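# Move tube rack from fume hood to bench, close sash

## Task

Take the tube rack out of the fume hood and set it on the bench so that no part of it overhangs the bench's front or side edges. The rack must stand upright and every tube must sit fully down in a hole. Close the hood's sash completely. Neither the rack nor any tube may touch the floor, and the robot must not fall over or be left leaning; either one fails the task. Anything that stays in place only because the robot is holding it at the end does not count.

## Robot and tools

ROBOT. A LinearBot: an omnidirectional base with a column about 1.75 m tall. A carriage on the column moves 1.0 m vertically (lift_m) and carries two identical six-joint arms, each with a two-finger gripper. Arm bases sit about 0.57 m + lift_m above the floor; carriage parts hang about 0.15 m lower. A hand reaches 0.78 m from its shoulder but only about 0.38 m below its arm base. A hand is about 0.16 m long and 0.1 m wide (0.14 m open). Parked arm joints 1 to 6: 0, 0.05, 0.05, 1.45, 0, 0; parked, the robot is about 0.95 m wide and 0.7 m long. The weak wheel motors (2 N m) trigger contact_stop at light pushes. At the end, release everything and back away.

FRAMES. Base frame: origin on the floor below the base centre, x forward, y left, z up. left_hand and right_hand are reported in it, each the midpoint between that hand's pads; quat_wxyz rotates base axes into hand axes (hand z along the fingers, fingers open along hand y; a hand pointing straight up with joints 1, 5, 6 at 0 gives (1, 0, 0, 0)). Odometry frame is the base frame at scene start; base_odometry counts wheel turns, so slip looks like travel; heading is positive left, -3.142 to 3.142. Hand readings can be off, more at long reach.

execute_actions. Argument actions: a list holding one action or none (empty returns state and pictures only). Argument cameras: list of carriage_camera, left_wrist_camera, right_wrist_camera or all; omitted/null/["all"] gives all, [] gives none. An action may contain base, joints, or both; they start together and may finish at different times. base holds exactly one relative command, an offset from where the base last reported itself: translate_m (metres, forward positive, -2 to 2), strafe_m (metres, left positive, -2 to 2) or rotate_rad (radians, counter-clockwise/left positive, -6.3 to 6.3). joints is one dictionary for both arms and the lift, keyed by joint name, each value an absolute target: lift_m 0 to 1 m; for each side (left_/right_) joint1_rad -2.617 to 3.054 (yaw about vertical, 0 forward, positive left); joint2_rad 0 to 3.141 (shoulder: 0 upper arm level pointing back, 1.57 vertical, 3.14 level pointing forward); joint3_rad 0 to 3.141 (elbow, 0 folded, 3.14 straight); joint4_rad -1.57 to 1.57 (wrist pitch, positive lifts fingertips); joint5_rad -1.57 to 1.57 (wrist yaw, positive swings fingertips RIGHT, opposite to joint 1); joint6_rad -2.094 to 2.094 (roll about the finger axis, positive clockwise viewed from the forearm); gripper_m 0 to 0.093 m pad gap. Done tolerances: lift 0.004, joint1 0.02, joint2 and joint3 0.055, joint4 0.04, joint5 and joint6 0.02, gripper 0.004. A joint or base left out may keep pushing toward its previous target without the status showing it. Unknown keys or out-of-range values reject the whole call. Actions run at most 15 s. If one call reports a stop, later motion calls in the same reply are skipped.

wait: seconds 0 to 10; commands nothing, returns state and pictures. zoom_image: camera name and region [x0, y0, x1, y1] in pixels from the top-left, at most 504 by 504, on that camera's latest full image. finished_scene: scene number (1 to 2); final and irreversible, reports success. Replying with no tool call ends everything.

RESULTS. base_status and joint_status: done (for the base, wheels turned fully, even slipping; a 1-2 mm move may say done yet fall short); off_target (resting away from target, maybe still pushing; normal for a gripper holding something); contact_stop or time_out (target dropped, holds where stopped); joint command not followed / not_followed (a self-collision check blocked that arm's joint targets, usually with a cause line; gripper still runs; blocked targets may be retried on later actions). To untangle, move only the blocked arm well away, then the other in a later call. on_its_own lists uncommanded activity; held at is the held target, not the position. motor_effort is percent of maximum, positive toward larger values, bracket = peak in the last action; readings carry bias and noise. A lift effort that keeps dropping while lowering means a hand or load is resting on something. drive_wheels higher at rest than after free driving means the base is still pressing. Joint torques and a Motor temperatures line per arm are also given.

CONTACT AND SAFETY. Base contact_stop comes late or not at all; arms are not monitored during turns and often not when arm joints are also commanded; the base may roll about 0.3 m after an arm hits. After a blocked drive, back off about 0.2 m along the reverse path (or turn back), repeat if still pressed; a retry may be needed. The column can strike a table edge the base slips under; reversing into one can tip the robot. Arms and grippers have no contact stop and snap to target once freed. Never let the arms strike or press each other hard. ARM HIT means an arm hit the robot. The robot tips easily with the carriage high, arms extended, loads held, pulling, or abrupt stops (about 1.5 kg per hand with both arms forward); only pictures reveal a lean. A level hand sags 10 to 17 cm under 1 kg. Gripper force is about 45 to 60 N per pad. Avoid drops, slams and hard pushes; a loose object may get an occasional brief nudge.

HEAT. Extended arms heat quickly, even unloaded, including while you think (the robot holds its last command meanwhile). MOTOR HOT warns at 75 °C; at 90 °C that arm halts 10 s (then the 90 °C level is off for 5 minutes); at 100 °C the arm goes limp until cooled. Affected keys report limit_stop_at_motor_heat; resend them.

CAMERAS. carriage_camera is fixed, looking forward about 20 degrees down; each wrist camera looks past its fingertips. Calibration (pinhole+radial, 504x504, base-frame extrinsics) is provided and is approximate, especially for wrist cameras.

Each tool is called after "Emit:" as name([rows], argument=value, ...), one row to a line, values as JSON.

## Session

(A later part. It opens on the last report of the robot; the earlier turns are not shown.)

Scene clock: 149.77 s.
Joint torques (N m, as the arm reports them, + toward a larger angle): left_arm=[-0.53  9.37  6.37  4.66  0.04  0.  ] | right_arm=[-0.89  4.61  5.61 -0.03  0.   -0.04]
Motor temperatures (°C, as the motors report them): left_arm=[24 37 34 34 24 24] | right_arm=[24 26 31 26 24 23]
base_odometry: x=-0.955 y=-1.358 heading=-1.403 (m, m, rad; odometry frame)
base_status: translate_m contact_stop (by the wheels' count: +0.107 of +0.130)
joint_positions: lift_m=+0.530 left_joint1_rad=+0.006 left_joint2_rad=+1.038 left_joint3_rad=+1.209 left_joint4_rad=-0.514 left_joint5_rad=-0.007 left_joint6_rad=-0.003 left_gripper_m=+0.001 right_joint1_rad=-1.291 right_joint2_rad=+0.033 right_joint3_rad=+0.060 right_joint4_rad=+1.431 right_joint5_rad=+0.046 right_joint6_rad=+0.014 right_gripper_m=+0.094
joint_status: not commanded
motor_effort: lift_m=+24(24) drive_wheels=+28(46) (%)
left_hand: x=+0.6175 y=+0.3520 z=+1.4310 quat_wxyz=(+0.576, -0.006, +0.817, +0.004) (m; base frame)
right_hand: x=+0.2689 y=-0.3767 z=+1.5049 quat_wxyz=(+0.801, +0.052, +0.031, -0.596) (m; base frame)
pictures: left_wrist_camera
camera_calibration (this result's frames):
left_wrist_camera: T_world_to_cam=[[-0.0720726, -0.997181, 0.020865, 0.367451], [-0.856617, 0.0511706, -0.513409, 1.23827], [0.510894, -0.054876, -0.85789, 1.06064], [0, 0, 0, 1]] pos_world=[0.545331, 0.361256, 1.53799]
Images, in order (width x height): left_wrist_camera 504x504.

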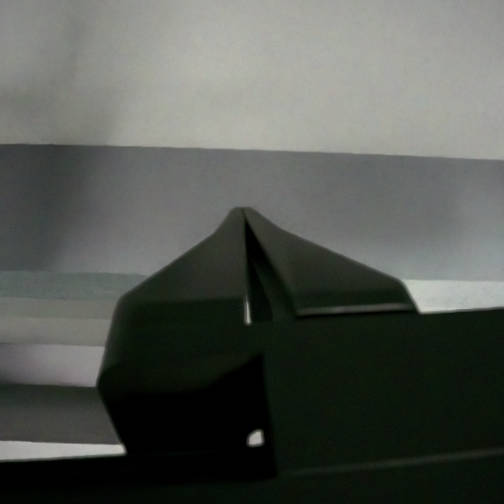

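Emit:
execute_actions([
  {"base":{"translate_m":-0.12},"joints":{"lift_m":0.68,"left_joint2_rad":1.2,"left_joint3_rad":1.2,"left_joint4_rad":-0.2}},
], cameras=["carriage_camera"])

Emit:
execute_actions([
  {"base":{"translate_m":0.07}},
], cameras=["carriage_camera","left_wrist_camera"])

Scene clock: 153.00 s.
Joint torques (N m, as the arm reports them, + toward a larger angle): left_arm=[-0.44 -4.48  7.74  2.13  0.    0.  ] | right_arm=[-0.73  4.68  5.49  0.04  0.   -0.09]
Motor temperatures (°C, as the motors report them): left_arm=[24 37 34 38 24 24] | right_arm=[24 26 31 26 24 23]
base_odometry: x=-0.975 y=-1.239 heading=-1.403 (m, m, rad; odometry frame)
base_status: done
joint_positions: lift_m=+0.680 left_joint1_rad=+0.006 left_joint2_rad=+1.195 left_joint3_rad=+1.195 left_joint4_rad=-0.215 left_joint5_rad=-0.004 left_joint6_rad=-0.001 left_gripper_m=+0.001 right_joint1_rad=-1.291 right_joint2_rad=+0.033 right_joint3_rad=+0.060 right_joint4_rad=+1.431 right_joint5_rad=+0.046 right_joint6_rad=+0.014 right_gripper_m=+0.094
joint_status: all done
motor_effort: lift_m=+25(29) drive_wheels=+5(22) (%)
left_hand: x=+0.6771 y=+0.3519 z=+1.5887 quat_wxyz=(+0.627, -0.004, +0.779, +0.003) (m; base frame)
right_hand: x=+0.2688 y=-0.3766 z=+1.6549 quat_wxyz=(+0.801, +0.052, +0.031, -0.596) (m; base frame)
pictures: carriage_camera
camera_calibration (this result's frames):
carriage_camera: T_world_to_cam=[[0.00693451, -0.998534, -0.0536913, 0.0802328], [-0.350838, 0.04785, -0.935213, 1.60376], [0.93641, 0.0253222, -0.349992, 0.390541], [0, 0, 0, 1]] pos_world=[0.196397, -0.00651426, 1.64085]
Images, in order (width x height): carriage_camera 504x504.

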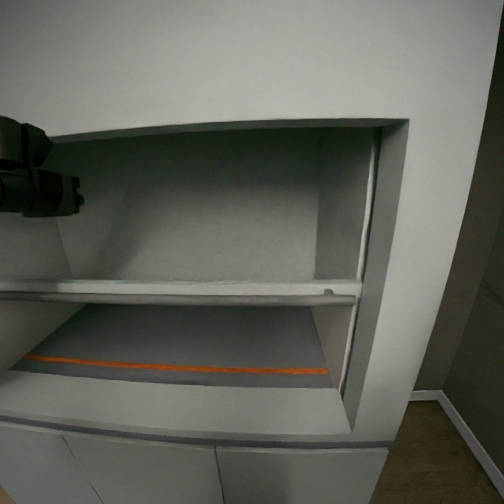

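Scene clock: 154.33 s.
Joint torques (N m, as the arm reports them, + toward a larger angle): left_arm=[-0.48  5.47 10.33  3.3  -0.18 -0.04] | right_arm=[-0.8   4.5   5.65 -0.04  0.01 -0.07]
Motor temperatures (°C, as the motors report them): left_arm=[24 37 34 38 24 24] | right_arm=[24 26 31 26 24 23]
base_odometry: x=-0.965 y=-1.300 heading=-1.402 (m, m, rad; odometry frame)
base_status: translate_m contact_stop (by the wheels' count: +0.061 of +0.070)
joint_positions: lift_m=+0.680 left_joint1_rad=+0.006 left_joint2_rad=+1.079 left_joint3_rad=+1.156 left_joint4_rad=-0.350 left_joint5_rad=+0.009 left_joint6_rad=+0.002 left_gripper_m=+0.001 right_joint1_rad=-1.291 right_joint2_rad=+0.033 right_joint3_rad=+0.060 right_joint4_rad=+1.431 right_joint5_rad=+0.045 right_joint6_rad=+0.014 right_gripper_m=+0.094
joint_status: not commanded
motor_effort: lift_m=+25(25) drive_wheels=+22(36) (%)
left_hand: x=+0.6406 y=+0.3494 z=+1.5809 quat_wxyz=(+0.605, +0.001, +0.796, -0.001) (m; base frame)
right_hand: x=+0.2690 y=-0.3765 z=+1.6548 quat_wxyz=(+0.801, +0.052, +0.031, -0.596) (m; base frame)
pictures: carriage_camera, left_wrist_camera
camera_calibration (this result's frames):
carriage_camera: T_world_to_cam=[[0.00693451, -0.998534, -0.0536913, 0.0802309], [-0.350838, 0.04785, -0.935213, 1.60373], [0.93641, 0.0253222, -0.349992, 0.390529], [0, 0, 0, 1]] pos_world=[0.196397, -0.00651426, 1.64082]
left_wrist_camera: T_world_to_cam=[[-0.0895993, -0.995865, 0.01501, 0.38348], [-0.816898, 0.0648591, -0.573124, 1.39936], [0.569781, -0.0636131, -0.819331, 1.08169], [0, 0, 0, 1]] pos_world=[0.561167, 0.359942, 1.68252]
Images, in order (width x height): carriage_camera 504x504, left_wrist_camera 504x504.

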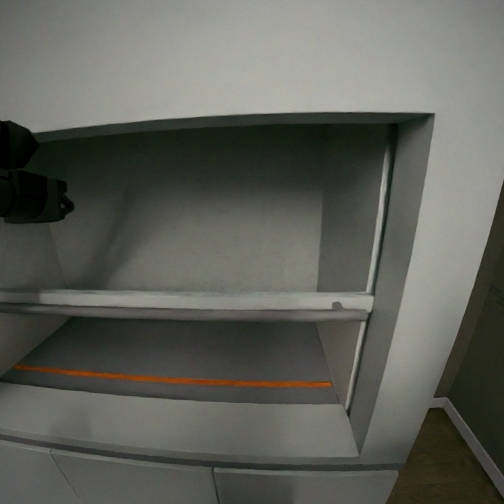

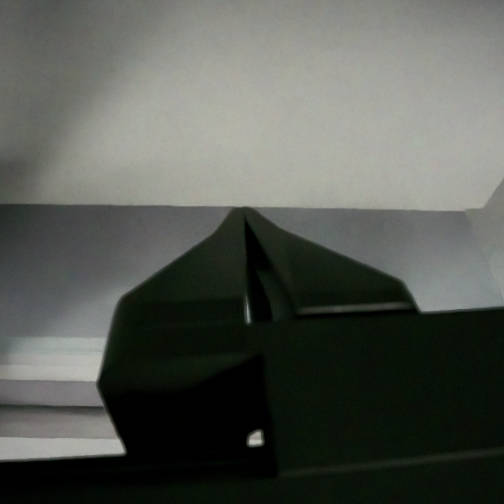

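Emit:
execute_actions([
  {"base":{"translate_m":-0.015}},
], cameras=[])

Emit:
execute_actions([
  {"joints":{"lift_m":0.3}},
], cameras=["carriage_camera","left_wrist_camera"])

Scene clock: 156.67 s.
Joint torques (N m, as the arm reports them, + toward a larger angle): left_arm=[-0.48 -4.86  9.17  2.14 -0.09 -0.04] | right_arm=[-0.82  4.57  5.52  0.    0.01 -0.07]
Motor temperatures (°C, as the motors report them): left_arm=[24 36 35 39 24 24] | right_arm=[24 26 31 26 24 23]
base_odometry: x=-0.967 y=-1.285 heading=-1.402 (m, m, rad; odometry frame)
base_status: done
joint_positions: lift_m=+0.680 left_joint1_rad=+0.006 left_joint2_rad=+1.198 left_joint3_rad=+1.176 left_joint4_rad=-0.219 left_joint5_rad=+0.006 left_joint6_rad=+0.001 left_gripper_m=+0.001 right_joint1_rad=-1.291 right_joint2_rad=+0.033 right_joint3_rad=+0.060 right_joint4_rad=+1.431 right_joint5_rad=+0.045 right_joint6_rad=+0.014 right_gripper_m=+0.094
joint_status: not commanded
motor_effort: lift_m=+25(25) drive_wheels=+2(23) (%)
left_hand: x=+0.6777 y=+0.3501 z=+1.5773 quat_wxyz=(+0.617, +0.000, +0.787, +0.000) (m; base frame)
right_hand: x=+0.2689 y=-0.3766 z=+1.6548 quat_wxyz=(+0.801, +0.052, +0.031, -0.596) (m; base frame)
pictures: none
No camera images: the call's "cameras" was empty. Leave "cameras" out to get every camera's image.

Scene clock: 158.73 s.
Joint torques (N m, as the arm reports them, + toward a larger angle): left_arm=[-0.31  2.65  1.77 -1.05 -0.02 -0.06] | right_arm=[-0.85  4.45  5.5  -0.07 -0.01 -0.09]
Motor temperatures (°C, as the motors report them): left_arm=[24 36 35 38 24 24] | right_arm=[24 26 31 26 24 23]
base_odometry: x=-0.967 y=-1.285 heading=-1.402 (m, m, rad; odometry frame)
base_status: not commanded
joint_positions: lift_m=+0.300 left_joint1_rad=+0.006 left_joint2_rad=+1.119 left_joint3_rad=+1.269 left_joint4_rad=+0.131 left_joint5_rad=+0.001 left_joint6_rad=-0.001 left_gripper_m=+0.001 right_joint1_rad=-1.291 right_joint2_rad=+0.033 right_joint3_rad=+0.060 right_joint4_rad=+1.431 right_joint5_rad=+0.046 right_joint6_rad=+0.014 right_gripper_m=+0.094
joint_status: all done
motor_effort: lift_m=+19(20) drive_wheels=+2(0) (%)
left_hand: x=+0.6432 y=+0.3508 z=+1.3577 quat_wxyz=(+0.799, -0.002, +0.601, +0.002) (m; base frame)
right_hand: x=+0.2688 y=-0.3766 z=+1.2754 quat_wxyz=(+0.801, +0.052, +0.031, -0.596) (m; base frame)
pictures: carriage_camera, left_wrist_camera
camera_calibration (this result's frames):
carriage_camera: T_world_to_cam=[[0.00693451, -0.998534, -0.0536913, 0.0598579], [-0.350838, 0.04785, -0.935213, 1.24886], [0.93641, 0.0253222, -0.349992, 0.257725], [0, 0, 0, 1]] pos_world=[0.196397, -0.00651426, 1.26137]
left_wrist_camera: T_world_to_cam=[[-0.0762594, -0.996547, -0.0328403, 0.445071], [-0.394835, 0.0604253, -0.916763, 1.47004], [0.915582, -0.0569453, -0.39808, 0.100741], [0, 0, 0, 1]] pos_world=[0.52213, 0.360443, 1.4024]
Images, in order (width x height): carriage_camera 504x504, left_wrist_camera 504x504.

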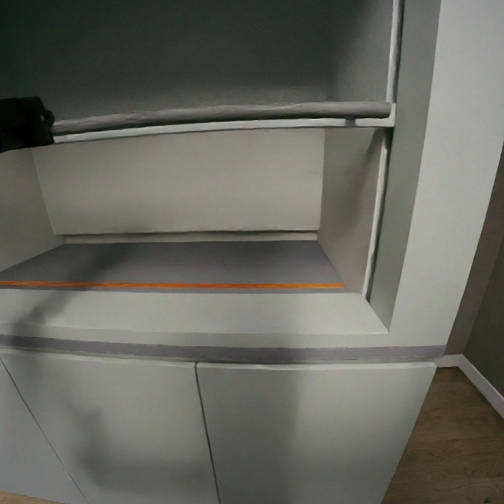

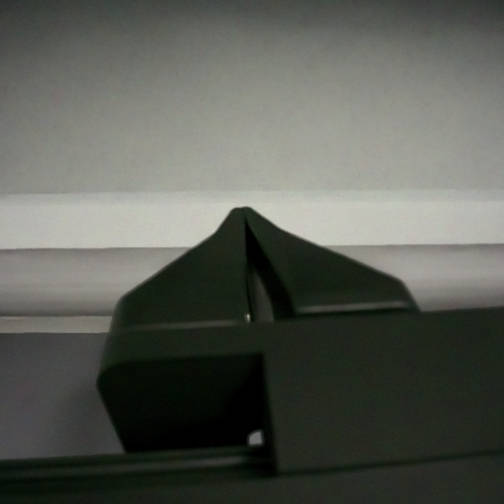

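Emit:
execute_actions([
  {"base":{"translate_m":-0.1},"joints":{"lift_m":0.7}},
], cameras=[])

Emit:
execute_actions([
  {"joints":{"left_joint2_rad":1.55,"left_joint3_rad":1.55,"left_joint4_rad":-1.3,"left_joint6_rad":1.57,"left_gripper_m":0.06}},
], cameras=["carriage_camera","left_wrist_camera"])

Scene clock: 163.17 s.
Joint torques (N m, as the arm reports them, + toward a larger angle): left_arm=[-0.53 -4.57  6.59  1.88 -0.06 -0.02] | right_arm=[-0.79  4.56  5.54  0.02  0.   -0.06]
Motor temperatures (°C, as the motors report them): left_arm=[24 35 34 37 24 24] | right_arm=[24 26 31 26 24 23]
base_odometry: x=-0.984 y=-1.186 heading=-1.402 (m, m, rad; odometry frame)
base_status: done
joint_positions: lift_m=+0.700 left_joint1_rad=+0.006 left_joint2_rad=+1.197 left_joint3_rad=+1.211 left_joint4_rad=-0.186 left_joint5_rad=+0.001 left_joint6_rad=-0.001 left_gripper_m=+0.001 right_joint1_rad=-1.291 right_joint2_rad=+0.033 right_joint3_rad=+0.060 right_joint4_rad=+1.431 right_joint5_rad=+0.046 right_joint6_rad=+0.014 right_gripper_m=+0.094
joint_status: all done
motor_effort: lift_m=+24(28) drive_wheels=-1(23) (%)
left_hand: x=+0.6790 y=+0.3509 z=+1.6226 quat_wxyz=(+0.644, -0.002, +0.765, +0.001) (m; base frame)
right_hand: x=+0.2687 y=-0.3766 z=+1.6749 quat_wxyz=(+0.801, +0.052, +0.030, -0.596) (m; base frame)
pictures: none
No camera images: the call's "cameras" was empty. Leave "cameras" out to get every camera's image.

Scene clock: 164.90 s.
Joint torques (N m, as the arm reports them, + toward a larger angle): left_arm=[-0.55 -7.43  7.92  0.74  0.03  0.02] | right_arm=[-0.82  4.57  5.5  -0.05 -0.04 -0.08]
Motor temperatures (°C, as the motors report them): left_arm=[24 35 34 36 24 24] | right_arm=[24 26 31 26 24 23]
base_odometry: x=-0.984 y=-1.186 heading=-1.402 (m, m, rad; odometry frame)
base_status: not commanded
joint_positions: lift_m=+0.700 left_joint1_rad=+0.006 left_joint2_rad=+1.551 left_joint3_rad=+1.528 left_joint4_rad=-1.290 left_joint5_rad=+0.001 left_joint6_rad=+1.564 left_gripper_m=+0.060 right_joint1_rad=-1.291 right_joint2_rad=+0.033 right_joint3_rad=+0.060 right_joint4_rad=+1.431 right_joint5_rad=+0.046 right_joint6_rad=+0.014 right_gripper_m=+0.094
joint_status: all done
motor_effort: lift_m=+24(24) drive_wheels=+2(1) (%)
left_hand: x=+0.5927 y=+0.3504 z=+1.4361 quat_wxyz=(+0.091, +0.697, +0.706, +0.090) (m; base frame)
right_hand: x=+0.2687 y=-0.3766 z=+1.6749 quat_wxyz=(+0.801, +0.052, +0.030, -0.596) (m; base frame)
pictures: carriage_camera, left_wrist_camera
camera_calibration (this result's frames):
carriage_camera: T_world_to_cam=[[0.00693451, -0.998534, -0.0536913, 0.0813084], [-0.350838, 0.04785, -0.935213, 1.6225], [0.93641, 0.0253222, -0.349992, 0.397552], [0, 0, 0, 1]] pos_world=[0.196397, -0.00651426, 1.66088]
left_wrist_camera: T_world_to_cam=[[-0.985563, -0.00348925, -0.169271, 0.830272], [-0.110243, 0.772021, 0.625963, -1.11143], [0.128497, 0.635587, -0.76126, 0.923524], [0, 0, 0, 1]] pos_world=[0.577088, 0.273966, 1.5393]
Images, in order (width x height): carriage_camera 504x504, left_wrist_camera 504x504.

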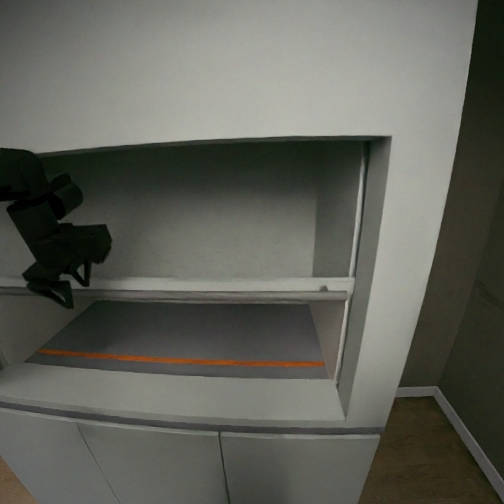

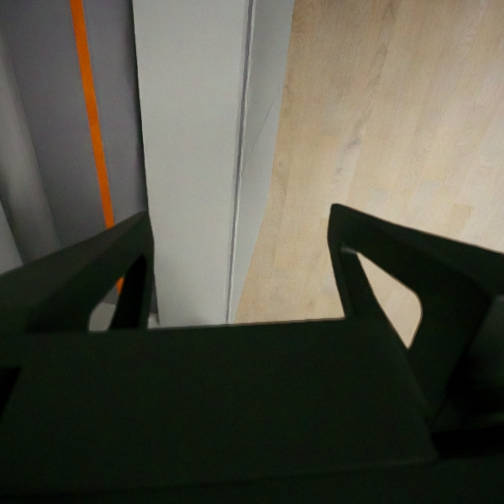

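Emit:
execute_actions([
  {"base":{"translate_m":0.135},"joints":{"lift_m":0.67}},
], cameras=["carriage_camera","left_wrist_camera"])

Scene clock: 169.30 s.
Joint torques (N m, as the arm reports them, + toward a larger angle): left_arm=[-0.54 -7.4   6.96  0.78  0.02  0.03] | right_arm=[-0.86  4.58  5.49 -0.04 -0.02 -0.09]
Motor temperatures (°C, as the motors report them): left_arm=[24 34 35 35 24 24] | right_arm=[24 26 31 26 24 23]
base_odometry: x=-0.962 y=-1.320 heading=-1.403 (m, m, rad; odometry frame)
base_status: done
joint_positions: lift_m=+0.670 left_joint1_rad=+0.006 left_joint2_rad=+1.550 left_joint3_rad=+1.539 left_joint4_rad=-1.294 left_joint5_rad=+0.001 left_joint6_rad=+1.564 left_gripper_m=+0.060 right_joint1_rad=-1.291 right_joint2_rad=+0.033 right_joint3_rad=+0.060 right_joint4_rad=+1.432 right_joint5_rad=+0.047 right_joint6_rad=+0.014 right_gripper_m=+0.094
joint_status: all done
motor_effort: lift_m=+22(22) drive_wheels=-4(29) (%)
left_hand: x=+0.5937 y=+0.3504 z=+1.4097 quat_wxyz=(+0.094, +0.696, +0.705, +0.093) (m; base frame)
right_hand: x=+0.2686 y=-0.3765 z=+1.6452 quat_wxyz=(+0.801, +0.052, +0.030, -0.596) (m; base frame)
pictures: carriage_camera, left_wrist_camera
camera_calibration (this result's frames):
carriage_camera: T_world_to_cam=[[0.00693451, -0.998534, -0.0536913, 0.0797124], [-0.350838, 0.04785, -0.935213, 1.5947], [0.93641, 0.0253222, -0.349992, 0.387149], [0, 0, 0, 1]] pos_world=[0.196397, -0.00651426, 1.63116]
left_wrist_camera: T_world_to_cam=[[-0.984243, -0.00351431, -0.176785, 0.836668], [-0.115091, 0.771749, 0.625426, -1.09116], [0.134236, 0.635918, -0.759993, 0.897989], [0, 0, 0, 1]] pos_world=[0.577359, 0.273993, 1.51281]
Images, in order (width x height): carriage_camera 504x504, left_wrist_camera 504x504.

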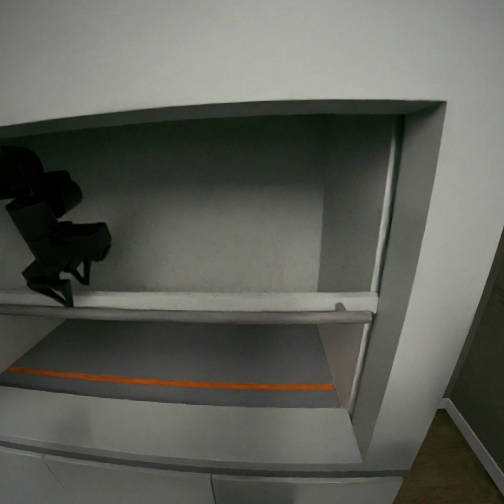

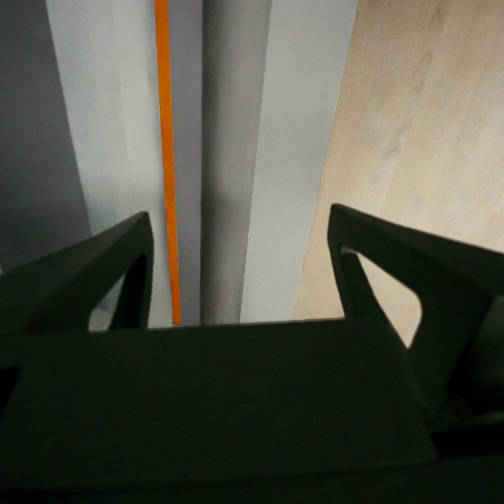

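Bar lies between the fingers.

Emit:
execute_actions([
  {"joints":{"lift_m":0.5}},
])

Scene clock: 171.17 s.
Joint torques (N m, as the arm reports them, + toward a larger angle): left_arm=[-0.58 -2.49  3.16  0.15 -0.11 -0.06] | right_arm=[-0.8   4.54  5.53 -0.05  0.02 -0.08]
Motor temperatures (°C, as the motors report them): left_arm=[24 34 35 34 24 24] | right_arm=[24 26 31 26 24 23]
base_odometry: x=-0.962 y=-1.319 heading=-1.402 (m, m, rad; odometry frame)
base_status: not commanded
joint_positions: lift_m=+0.500 left_joint1_rad=+0.008 left_joint2_rad=+1.493 left_joint3_rad=+1.597 left_joint4_rad=-1.178 left_joint5_rad=+0.011 left_joint6_rad=+1.569 left_gripper_m=+0.060 right_joint1_rad=-1.291 right_joint2_rad=+0.033 right_joint3_rad=+0.060 right_joint4_rad=+1.432 right_joint5_rad=+0.046 right_joint6_rad=+0.014 right_gripper_m=+0.094
joint_status: all done
motor_effort: lift_m=+19(19) drive_wheels=-2(3) (%)
left_hand: x=+0.6230 y=+0.3493 z=+1.2882 quat_wxyz=(+0.177, +0.683, +0.687, +0.171) (m; base frame)
right_hand: x=+0.2687 y=-0.3765 z=+1.4754 quat_wxyz=(+0.801, +0.052, +0.030, -0.596) (m; base frame)
pictures: carriage_camera, left_wrist_camera, right_wrist_camera
camera_calibration (this result's frames):
carriage_camera: T_world_to_cam=[[0.00693451, -0.998534, -0.0536913, 0.0705971], [-0.350838, 0.04785, -0.935213, 1.43592], [0.93641, 0.0253222, -0.349992, 0.32773], [0, 0, 0, 1]] pos_world=[0.196397, -0.00651426, 1.46139]
left_wrist_camera: T_world_to_cam=[[-0.917531, 0.00205221, -0.397659, 1.08498], [-0.249095, 0.776528, 0.578753, -0.868974], [0.309981, 0.630079, -0.711978, 0.63309], [0, 0, 0, 1]] pos_world=[0.5828, 0.27366, 1.38512]
right_wrist_camera: T_world_to_cam=[[-0.920143, -0.336803, -0.19975, 0.412869], [0.380172, -0.646121, -0.661813, 0.640566], [0.0938382, -0.684902, 0.722567, -1.23689], [0, 0, 0, 1]] pos_world=[0.252442, -0.294213, 1.40014]
Images, in order (width x height): carriage_camera 504x504, left_wrist_camera 504x504, right_wrist_camera 504x504.

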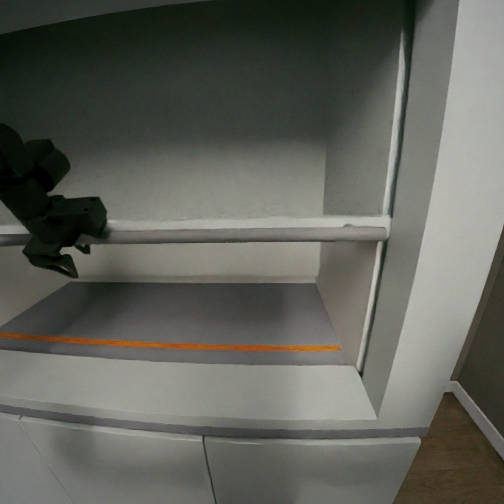

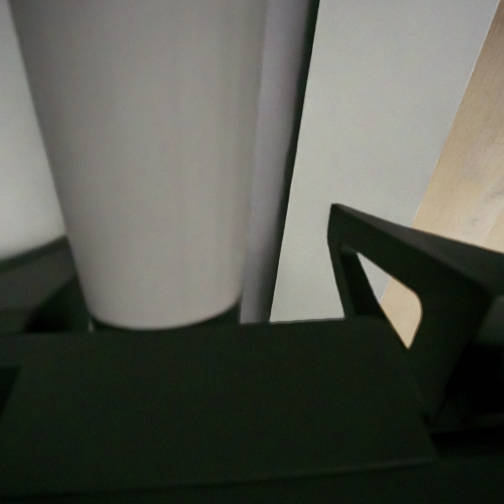

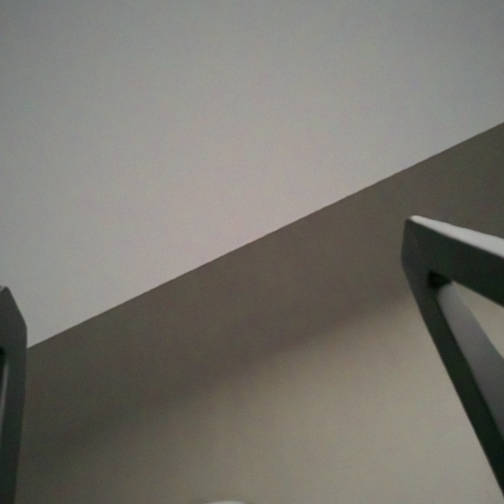

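Emit:
execute_actions([
  {"joints":{"lift_m":0.2}},
], cameras=["carriage_camera"])

Emit:
execute_actions([
  {"joints":{"lift_m":0.03}},
], cameras=["carriage_camera"])

Scene clock: 173.80 s.
Joint torques (N m, as the arm reports them, + toward a larger angle): left_arm=[-0.6  -4.14  3.35  0.35 -0.1  -0.27] | right_arm=[-0.84  4.68  5.64 -0.06 -0.03 -0.09]
Motor temperatures (°C, as the motors report them): left_arm=[24 34 34 33 24 24] | right_arm=[24 26 31 26 24 23]
base_odometry: x=-0.962 y=-1.319 heading=-1.402 (m, m, rad; odometry frame)
base_status: not commanded
joint_positions: lift_m=+0.399 left_joint1_rad=+0.008 left_joint2_rad=+1.512 left_joint3_rad=+1.595 left_joint4_rad=-1.206 left_joint5_rad=+0.014 left_joint6_rad=+1.592 left_gripper_m=+0.060 right_joint1_rad=-1.291 right_joint2_rad=+0.032 right_joint3_rad=+0.058 right_joint4_rad=+1.433 right_joint5_rad=+0.047 right_joint6_rad=+0.014 right_gripper_m=+0.094
joint_status: lift_m contact_stop (moved -0.101 of -0.300)
on_its_own: lift_m is held at +0.399, not at your +0.200, since a contact_stop
motor_effort: lift_m=+23(23) drive_wheels=+4(14) (%)
left_hand: x=+0.6191 y=+0.3488 z=+1.1767 quat_wxyz=(+0.160, +0.695, +0.684, +0.154) (m; base frame)
right_hand: x=+0.2686 y=-0.3768 z=+1.3735 quat_wxyz=(+0.801, +0.053, +0.030, -0.596) (m; base frame)
pictures: carriage_camera
camera_calibration (this result's frames):
carriage_camera: T_world_to_cam=[[0.00693451, -0.998534, -0.0536913, 0.065156], [-0.350838, 0.04785, -0.935213, 1.34115], [0.93641, 0.0253222, -0.349992, 0.292262], [0, 0, 0, 1]] pos_world=[0.196397, -0.00651426, 1.36005]
Images, in order (width x height): carriage_camera 504x504.

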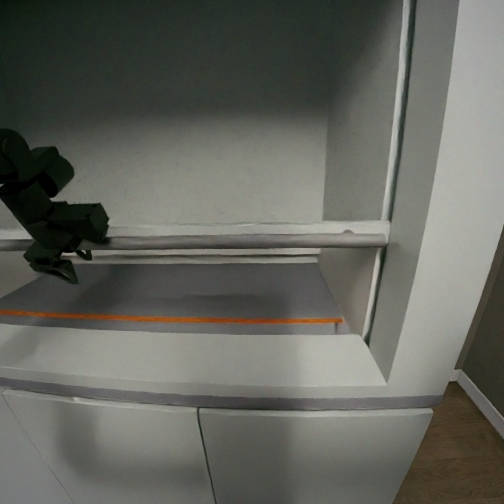

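not run: a stop came earlier in this reply.

Moving; continue.

Emit:
execute_actions([
  {"joints":{"lift_m":0.2}},
], cameras=["carriage_camera"])

Emit:
execute_actions([
  {"joints":{"lift_m":0.03}},
], cameras=["carriage_camera"])

Scene clock: 176.43 s.
Joint torques (N m, as the arm reports them, + toward a larger angle): left_arm=[-0.55 -3.59  2.91  0.31 -0.11 -0.38] | right_arm=[-0.73  4.65  5.82 -0.02 -0.05 -0.1 ]
Motor temperatures (°C, as the motors report them): left_arm=[24 33 34 33 24 24] | right_arm=[24 26 31 26 24 23]
base_odometry: x=-0.962 y=-1.319 heading=-1.402 (m, m, rad; odometry frame)
base_status: not commanded
joint_positions: lift_m=+0.290 left_joint1_rad=+0.007 left_joint2_rad=+1.505 left_joint3_rad=+1.600 left_joint4_rad=-1.201 left_joint5_rad=+0.018 left_joint6_rad=+1.595 left_gripper_m=+0.060 right_joint1_rad=-1.291 right_joint2_rad=+0.031 right_joint3_rad=+0.056 right_joint4_rad=+1.433 right_joint5_rad=+0.047 right_joint6_rad=+0.014 right_gripper_m=+0.094
joint_status: lift_m contact_stop (moved -0.109 of -0.199)
on_its_own: lift_m is held at +0.290, not at your +0.200, since a contact_stop
motor_effort: lift_m=+22(23) drive_wheels=+4(15) (%)
left_hand: x=+0.6202 y=+0.3478 z=+1.0721 quat_wxyz=(+0.167, +0.695, +0.681, +0.159) (m; base frame)
right_hand: x=+0.2687 y=-0.3772 z=+1.2638 quat_wxyz=(+0.801, +0.053, +0.031, -0.596) (m; base frame)
pictures: carriage_camera
camera_calibration (this result's frames):
carriage_camera: T_world_to_cam=[[0.00693451, -0.998534, -0.0536913, 0.059295], [-0.350838, 0.04785, -0.935213, 1.23906], [0.93641, 0.0253222, -0.349992, 0.254056], [0, 0, 0, 1]] pos_world=[0.196397, -0.00651426, 1.25089]
Images, in order (width x height): carriage_camera 504x504.

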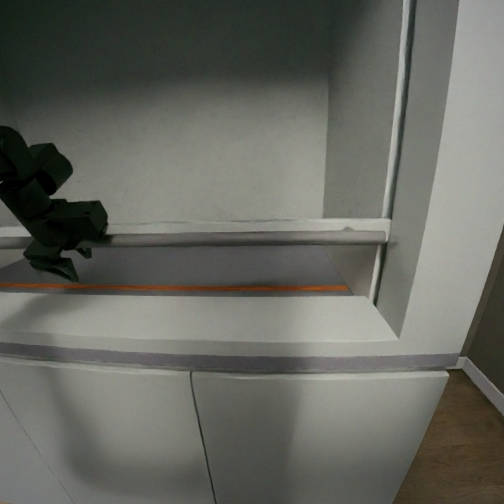

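not run: a stop came earlier in this reply.

Emit:
execute_actions([
  {"joints":{"lift_m":0.17}},
], cameras=["carriage_camera"])

Scene clock: 178.57 s.
Joint torques (N m, as the arm reports them, + toward a larger angle): left_arm=[-0.66 -2.3   2.24  0.27 -0.16 -0.16] | right_arm=[-0.95  4.67  6.03 -0.04 -0.03 -0.08]
Motor temperatures (°C, as the motors report them): left_arm=[24 33 34 32 24 24] | right_arm=[24 26 32 26 24 23]
base_odometry: x=-0.962 y=-1.319 heading=-1.402 (m, m, rad; odometry frame)
base_status: not commanded
joint_positions: lift_m=+0.189 left_joint1_rad=+0.007 left_joint2_rad=+1.491 left_joint3_rad=+1.610 left_joint4_rad=-1.186 left_joint5_rad=+0.019 left_joint6_rad=+1.578 left_gripper_m=+0.060 right_joint1_rad=-1.291 right_joint2_rad=+0.031 right_joint3_rad=+0.054 right_joint4_rad=+1.433 right_joint5_rad=+0.047 right_joint6_rad=+0.014 right_gripper_m=+0.094
joint_status: lift_m contact_stop (moved -0.101 of -0.120)
on_its_own: lift_m is held at +0.189, not at your +0.170, since a contact_stop
motor_effort: lift_m=+23(23) drive_wheels=+3(15) (%)
left_hand: x=+0.6227 y=+0.3477 z=+0.9813 quat_wxyz=(+0.182, +0.686, +0.683, +0.171) (m; base frame)
right_hand: x=+0.2688 y=-0.3774 z=+1.1628 quat_wxyz=(+0.801, +0.053, +0.031, -0.596) (m; base frame)
pictures: carriage_camera
camera_calibration (this result's frames):
carriage_camera: T_world_to_cam=[[0.00693451, -0.998534, -0.0536913, 0.053889], [-0.350838, 0.04785, -0.935213, 1.1449], [0.93641, 0.0253222, -0.349992, 0.218817], [0, 0, 0, 1]] pos_world=[0.196397, -0.00651426, 1.1502]
Images, in order (width x height): carriage_camera 504x504.

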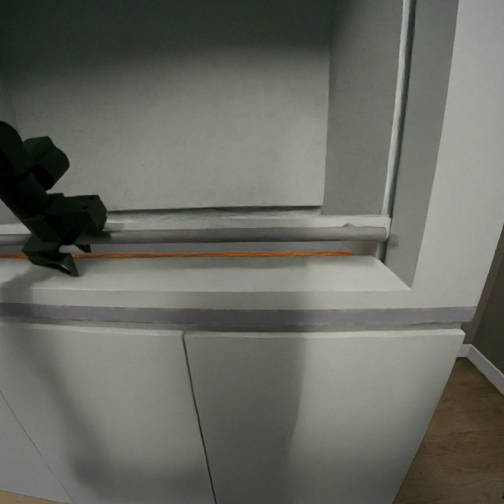

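Emit:
execute_actions([
  {"joints":{"lift_m":0.32}},
], cameras=[])

Emit:
execute_actions([
  {"joints":{"left_gripper_m":0.02,"left_joint4_rad":-1.2}},
], cameras=["carriage_camera","left_wrist_camera"])

Emit:
execute_actions([
  {"joints":{"lift_m":0.2}},
], cameras=["carriage_camera","left_wrist_camera"])

Scene clock: 181.30 s.
Joint torques (N m, as the arm reports them, + toward a larger angle): left_arm=[-0.51 -7.45  5.45  0.74  0.   -0.14] | right_arm=[-0.68  4.8   5.94 -0.05 -0.04 -0.08]
Motor temperatures (°C, as the motors report them): left_arm=[24 33 33 32 24 24] | right_arm=[24 26 32 26 24 23]
base_odometry: x=-0.962 y=-1.319 heading=-1.402 (m, m, rad; odometry frame)
base_status: not commanded
joint_positions: lift_m=+0.320 left_joint1_rad=+0.007 left_joint2_rad=+1.552 left_joint3_rad=+1.562 left_joint4_rad=-1.282 left_joint5_rad=+0.005 left_joint6_rad=+1.577 left_gripper_m=+0.060 right_joint1_rad=-1.291 right_joint2_rad=+0.031 right_joint3_rad=+0.054 right_joint4_rad=+1.433 right_joint5_rad=+0.047 right_joint6_rad=+0.014 right_gripper_m=+0.094
joint_status: all done
motor_effort: lift_m=+24(29) drive_wheels=+4(4) (%)
left_hand: x=+0.6007 y=+0.3500 z=+1.0666 quat_wxyz=(+0.106, +0.699, +0.699, +0.104) (m; base frame)
right_hand: x=+0.2688 y=-0.3774 z=+1.2935 quat_wxyz=(+0.801, +0.053, +0.031, -0.596) (m; base frame)
pictures: none
No camera images: the call's "cameras" was empty. Leave "cameras" out to get every camera's image.

Scene clock: 181.93 s.
Joint torques (N m, as the arm reports them, + toward a larger angle): left_arm=[-0.62 -7.55  5.62  1.09 -0.01 -0.15] | right_arm=[-0.81  4.87  5.92 -0.01 -0.03 -0.11]
Motor temperatures (°C, as the motors report them): left_arm=[24 33 33 32 24 24] | right_arm=[24 26 32 26 24 23]
base_odometry: x=-0.962 y=-1.319 heading=-1.402 (m, m, rad; odometry frame)
base_status: not commanded
joint_positions: lift_m=+0.320 left_joint1_rad=+0.007 left_joint2_rad=+1.552 left_joint3_rad=+1.562 left_joint4_rad=-1.209 left_joint5_rad=+0.005 left_joint6_rad=+1.577 left_gripper_m=+0.020 right_joint1_rad=-1.291 right_joint2_rad=+0.031 right_joint3_rad=+0.054 right_joint4_rad=+1.433 right_joint5_rad=+0.047 right_joint6_rad=+0.014 right_gripper_m=+0.094
joint_status: all done
motor_effort: lift_m=+24(24) drive_wheels=+3(3) (%)
left_hand: x=+0.6175 y=+0.3501 z=+1.0725 quat_wxyz=(+0.131, +0.695, +0.695, +0.129) (m; base frame)
right_hand: x=+0.2688 y=-0.3774 z=+1.2935 quat_wxyz=(+0.801, +0.053, +0.031, -0.596) (m; base frame)
pictures: carriage_camera, left_wrist_camera
camera_calibration (this result's frames):
carriage_camera: T_world_to_cam=[[0.00693451, -0.998534, -0.0536913, 0.0609051], [-0.350838, 0.04785, -0.935213, 1.26711], [0.93641, 0.0253222, -0.349992, 0.264552], [0, 0, 0, 1]] pos_world=[0.196397, -0.00651426, 1.28087]
left_wrist_camera: T_world_to_cam=[[-0.960277, 0.00881415, -0.278909, 0.890865], [-0.170351, 0.773127, 0.610946, -0.828086], [0.221017, 0.63419, -0.740915, 0.565229], [0, 0, 0, 1]] pos_world=[0.589487, 0.273901, 1.17317]
Images, in order (width x height): carriage_camera 504x504, left_wrist_camera 504x504.

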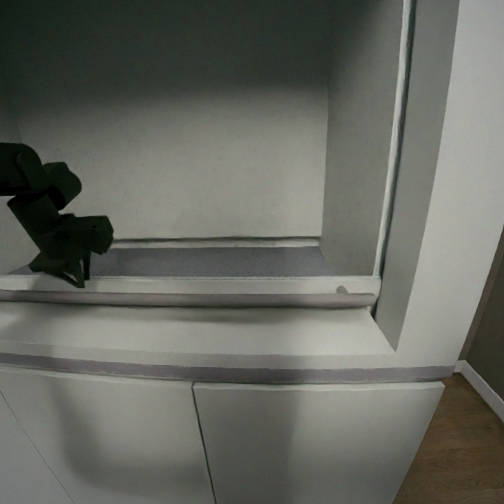

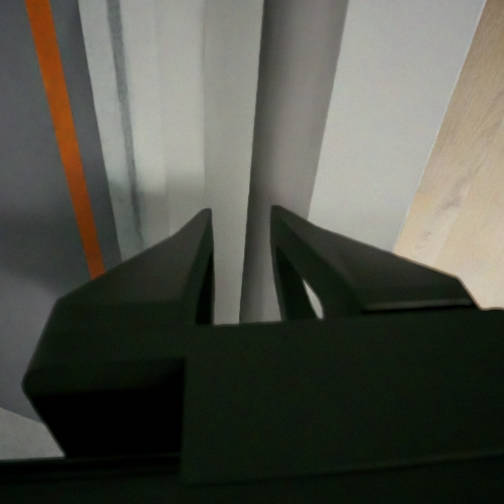

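Scene clock: 183.23 s.
Joint torques (N m, as the arm reports them, + toward a larger angle): left_arm=[-0.38  1.79 -0.31  0.6   0.08 -0.28] | right_arm=[-0.83  4.67  5.84 -0.04 -0.03 -0.09]
Motor temperatures (°C, as the motors report them): left_arm=[24 32 33 32 24 24] | right_arm=[24 26 32 26 24 23]
base_odometry: x=-0.962 y=-1.319 heading=-1.402 (m, m, rad; odometry frame)
base_status: not commanded
joint_positions: lift_m=+0.201 left_joint1_rad=+0.005 left_joint2_rad=+1.444 left_joint3_rad=+1.647 left_joint4_rad=-1.089 left_joint5_rad=-0.001 left_joint6_rad=+1.586 left_gripper_m=+0.019 right_joint1_rad=-1.291 right_joint2_rad=+0.031 right_joint3_rad=+0.054 right_joint4_rad=+1.431 right_joint5_rad=+0.046 right_joint6_rad=+0.015 right_gripper_m=+0.094
joint_status: all done
motor_effort: lift_m=+17(18) drive_wheels=+7(11) (%)
left_hand: x=+0.6389 y=+0.3507 z=+1.0355 quat_wxyz=(+0.234, +0.669, +0.663, +0.240) (m; base frame)
right_hand: x=+0.2690 y=-0.3777 z=+1.1741 quat_wxyz=(+0.801, +0.054, +0.032, -0.596) (m; base frame)
pictures: carriage_camera, left_wrist_camera
camera_calibration (this result's frames):
carriage_camera: T_world_to_cam=[[0.00693451, -0.998534, -0.0536913, 0.0544978], [-0.350838, 0.04785, -0.935213, 1.1555], [0.93641, 0.0253222, -0.349992, 0.222785], [0, 0, 0, 1]] pos_world=[0.196397, -0.00651426, 1.16154]
left_wrist_camera: T_world_to_cam=[[-0.827377, 0.0202718, -0.561282, 1.10451], [-0.346732, 0.767742, 0.538841, -0.613077], [0.441843, 0.640439, -0.628182, 0.272781], [0, 0, 0, 1]] pos_world=[0.580744, 0.273595, 1.12165]
Images, in order (width x height): carriage_camera 504x504, left_wrist_camera 504x504.

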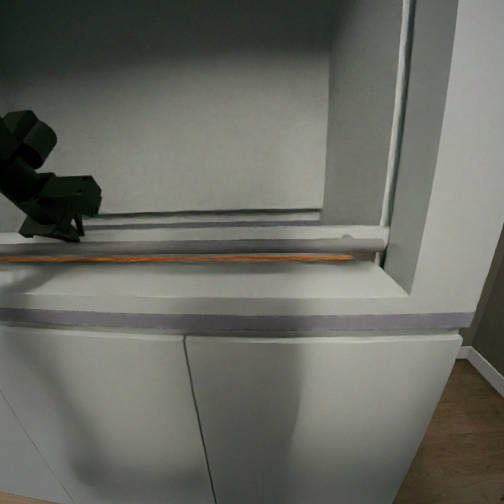

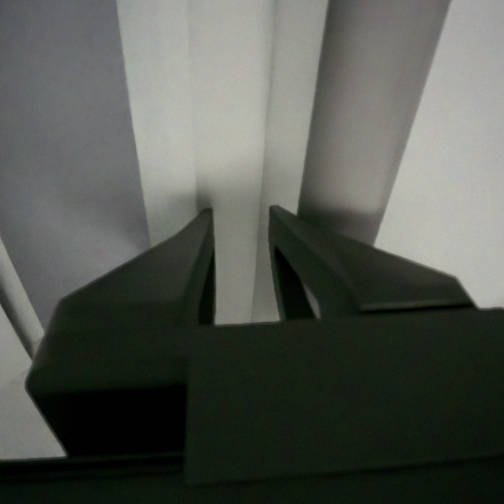

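Emit:
execute_actions([
  {"joints":{"lift_m":0.11,"left_joint4_rad":-1.4}},
], cameras=["carriage_camera"])

Emit:
execute_actions([
  {"joints":{"lift_m":0.3,"left_joint4_rad":-1.2}},
], cameras=[])

Emit:
execute_actions([
  {"base":{"translate_m":-0.4},"joints":{"lift_m":0.2}},
], cameras=["carriage_camera"])

Scene clock: 186.67 s.
Joint torques (N m, as the arm reports them, + toward a larger angle): left_arm=[-0.44  5.06 -3.38 -1.59  0.01 -0.19] | right_arm=[-0.63  4.76  6.07 -0.04 -0.04 -0.08]
Motor temperatures (°C, as the motors report them): left_arm=[24 32 33 32 24 24] | right_arm=[24 26 32 26 24 23]
base_odometry: x=-0.962 y=-1.319 heading=-1.402 (m, m, rad; odometry frame)
base_status: not commanded
joint_positions: lift_m=+0.111 left_joint1_rad=+0.005 left_joint2_rad=+1.406 left_joint3_rad=+1.687 left_joint4_rad=-1.018 left_joint5_rad=-0.001 left_joint6_rad=+1.577 left_gripper_m=+0.020 right_joint1_rad=-1.291 right_joint2_rad=+0.031 right_joint3_rad=+0.054 right_joint4_rad=+1.431 right_joint5_rad=+0.046 right_joint6_rad=+0.015 right_gripper_m=+0.094
joint_status: left_joint4_rad off_target (ended at -1.018, target -1.400); the others done
motor_effort: lift_m=+17(17) drive_wheels=+7(8) (%)
left_hand: x=+0.6465 y=+0.3505 z=+0.9869 quat_wxyz=(+0.284, +0.647, +0.646, +0.288) (m; base frame)
right_hand: x=+0.2691 y=-0.3777 z=+1.0841 quat_wxyz=(+0.801, +0.053, +0.032, -0.596) (m; base frame)
pictures: carriage_camera
camera_calibration (this result's frames):
carriage_camera: T_world_to_cam=[[0.00693451, -0.998534, -0.0536913, 0.0496675], [-0.350838, 0.04785, -0.935213, 1.07137], [0.93641, 0.0253222, -0.349992, 0.191299], [0, 0, 0, 1]] pos_world=[0.196397, -0.00651426, 1.07157]
Images, in order (width x height): carriage_camera 504x504.

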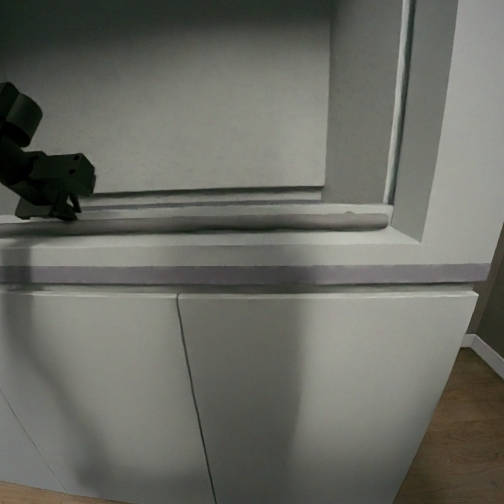

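Scene clock: 187.97 s.
Joint torques (N m, as the arm reports them, + toward a larger angle): left_arm=[-0.21 -7.41  5.63  0.88  0.03 -0.15] | right_arm=[-0.72  4.83  5.94 -0.02 -0.04 -0.1 ]
Motor temperatures (°C, as the motors report them): left_arm=[24 32 33 32 24 24] | right_arm=[24 26 32 26 24 23]
base_odometry: x=-0.962 y=-1.319 heading=-1.402 (m, m, rad; odometry frame)
base_status: not commanded
joint_positions: lift_m=+0.300 left_joint1_rad=+0.005 left_joint2_rad=+1.548 left_joint3_rad=+1.562 left_joint4_rad=-1.182 left_joint5_rad=+0.000 left_joint6_rad=+1.577 left_gripper_m=+0.020 right_joint1_rad=-1.291 right_joint2_rad=+0.031 right_joint3_rad=+0.054 right_joint4_rad=+1.431 right_joint5_rad=+0.047 right_joint6_rad=+0.015 right_gripper_m=+0.094
joint_status: all done
motor_effort: lift_m=+24(28) drive_wheels=+5(8) (%)
left_hand: x=+0.6235 y=+0.3502 z=+1.0566 quat_wxyz=(+0.141, +0.693, +0.692, +0.142) (m; base frame)
right_hand: x=+0.2689 y=-0.3777 z=+1.2734 quat_wxyz=(+0.801, +0.054, +0.032, -0.596) (m; base frame)
pictures: none
No camera images: the call's "cameras" was empty. Leave "cameras" out to get every camera's image.

Scene clock: 189.40 s.
Joint torques (N m, as the arm reports them, + toward a larger angle): left_arm=[-0.29 -6.43  5.41  0.93  0.01 -0.13] | right_arm=[-0.74  4.77  6.03 -0.04 -0.02 -0.09]
Motor temperatures (°C, as the motors report them): left_arm=[24 32 33 31 24 24] | right_arm=[24 26 32 26 24 23]
base_odometry: x=-0.978 y=-1.227 heading=-1.402 (m, m, rad; odometry frame)
base_status: translate_m contact_stop (by the wheels' count: -0.094 of -0.400)
joint_positions: lift_m=+0.200 left_joint1_rad=+0.005 left_joint2_rad=+1.538 left_joint3_rad=+1.566 left_joint4_rad=-1.185 left_joint5_rad=+0.004 left_joint6_rad=+1.576 left_gripper_m=+0.020 right_joint1_rad=-1.291 right_joint2_rad=+0.031 right_joint3_rad=+0.054 right_joint4_rad=+1.432 right_joint5_rad=+0.046 right_joint6_rad=+0.015 right_gripper_m=+0.094
joint_status: all done
motor_effort: lift_m=+21(21) drive_wheels=+6(22) (%)
left_hand: x=+0.6225 y=+0.3496 z=+0.9615 quat_wxyz=(+0.146, +0.692, +0.692, +0.145) (m; base frame)
right_hand: x=+0.2691 y=-0.3775 z=+1.1738 quat_wxyz=(+0.801, +0.053, +0.032, -0.596) (m; base frame)
pictures: carriage_camera
camera_calibration (this result's frames):
carriage_camera: T_world_to_cam=[[0.00693451, -0.998534, -0.0536913, 0.0544826], [-0.350838, 0.04785, -0.935213, 1.15524], [0.93641, 0.0253222, -0.349992, 0.222686], [0, 0, 0, 1]] pos_world=[0.196397, -0.00651426, 1.16125]
Images, in order (width x height): carriage_camera 504x504.

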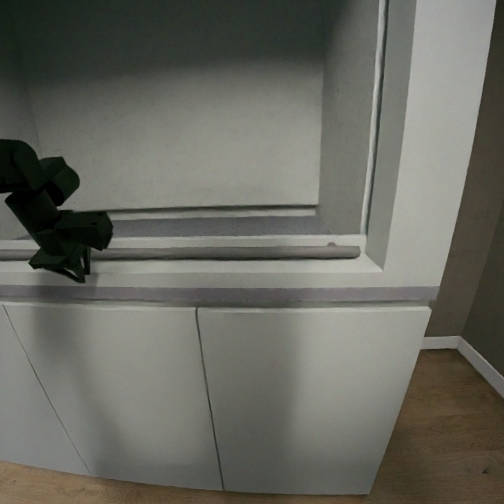

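Closed. Move clear.

Emit:
execute_actions([
  {"base":{"translate_m":-0.35},"joints":{"lift_m":0.3}},
], cameras=["carriage_camera"])

Emit:
finished_scene(scene=1)

Scene clock: 193.47 s.
Joint torques (N m, as the arm reports them, + toward a larger angle): left_arm=[-0.33 -7.25  5.55  0.98  0.03 -0.15] | right_arm=[-0.76  4.84  6.   -0.03  0.02 -0.1 ]
Motor temperatures (°C, as the motors report them): left_arm=[24 32 33 31 24 24] | right_arm=[24 26 32 26 24 23]
base_odometry: x=-1.036 y=-0.881 heading=-1.402 (m, m, rad; odometry frame)
base_status: done
joint_positions: lift_m=+0.300 left_joint1_rad=+0.005 left_joint2_rad=+1.549 left_joint3_rad=+1.563 left_joint4_rad=-1.190 left_joint5_rad=+0.003 left_joint6_rad=+1.576 left_gripper_m=+0.020 right_joint1_rad=-1.291 right_joint2_rad=+0.031 right_joint3_rad=+0.054 right_joint4_rad=+1.431 right_joint5_rad=+0.046 right_joint6_rad=+0.015 right_gripper_m=+0.094
joint_status: all done
motor_effort: lift_m=+24(29) drive_wheels=-3(29) (%)
left_hand: x=+0.6218 y=+0.3498 z=+1.0559 quat_wxyz=(+0.139, +0.694, +0.693, +0.139) (m; base frame)
right_hand: x=+0.2690 y=-0.3776 z=+1.2735 quat_wxyz=(+0.801, +0.053, +0.032, -0.596) (m; base frame)
pictures: carriage_camera
camera_calibration (this result's frames):
carriage_camera: T_world_to_cam=[[0.00693451, -0.998534, -0.0536913, 0.0598325], [-0.350838, 0.04785, -0.935213, 1.24842], [0.93641, 0.0253222, -0.349992, 0.25756], [0, 0, 0, 1]] pos_world=[0.196397, -0.00651426, 1.2609]
Images, in order (width x height): carriage_camera 504x504.

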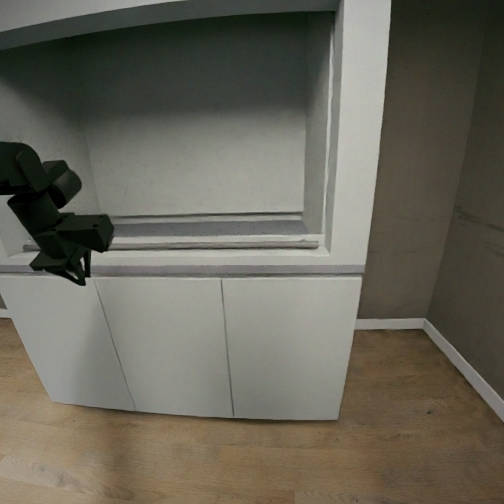

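The scene is finished: the task was done.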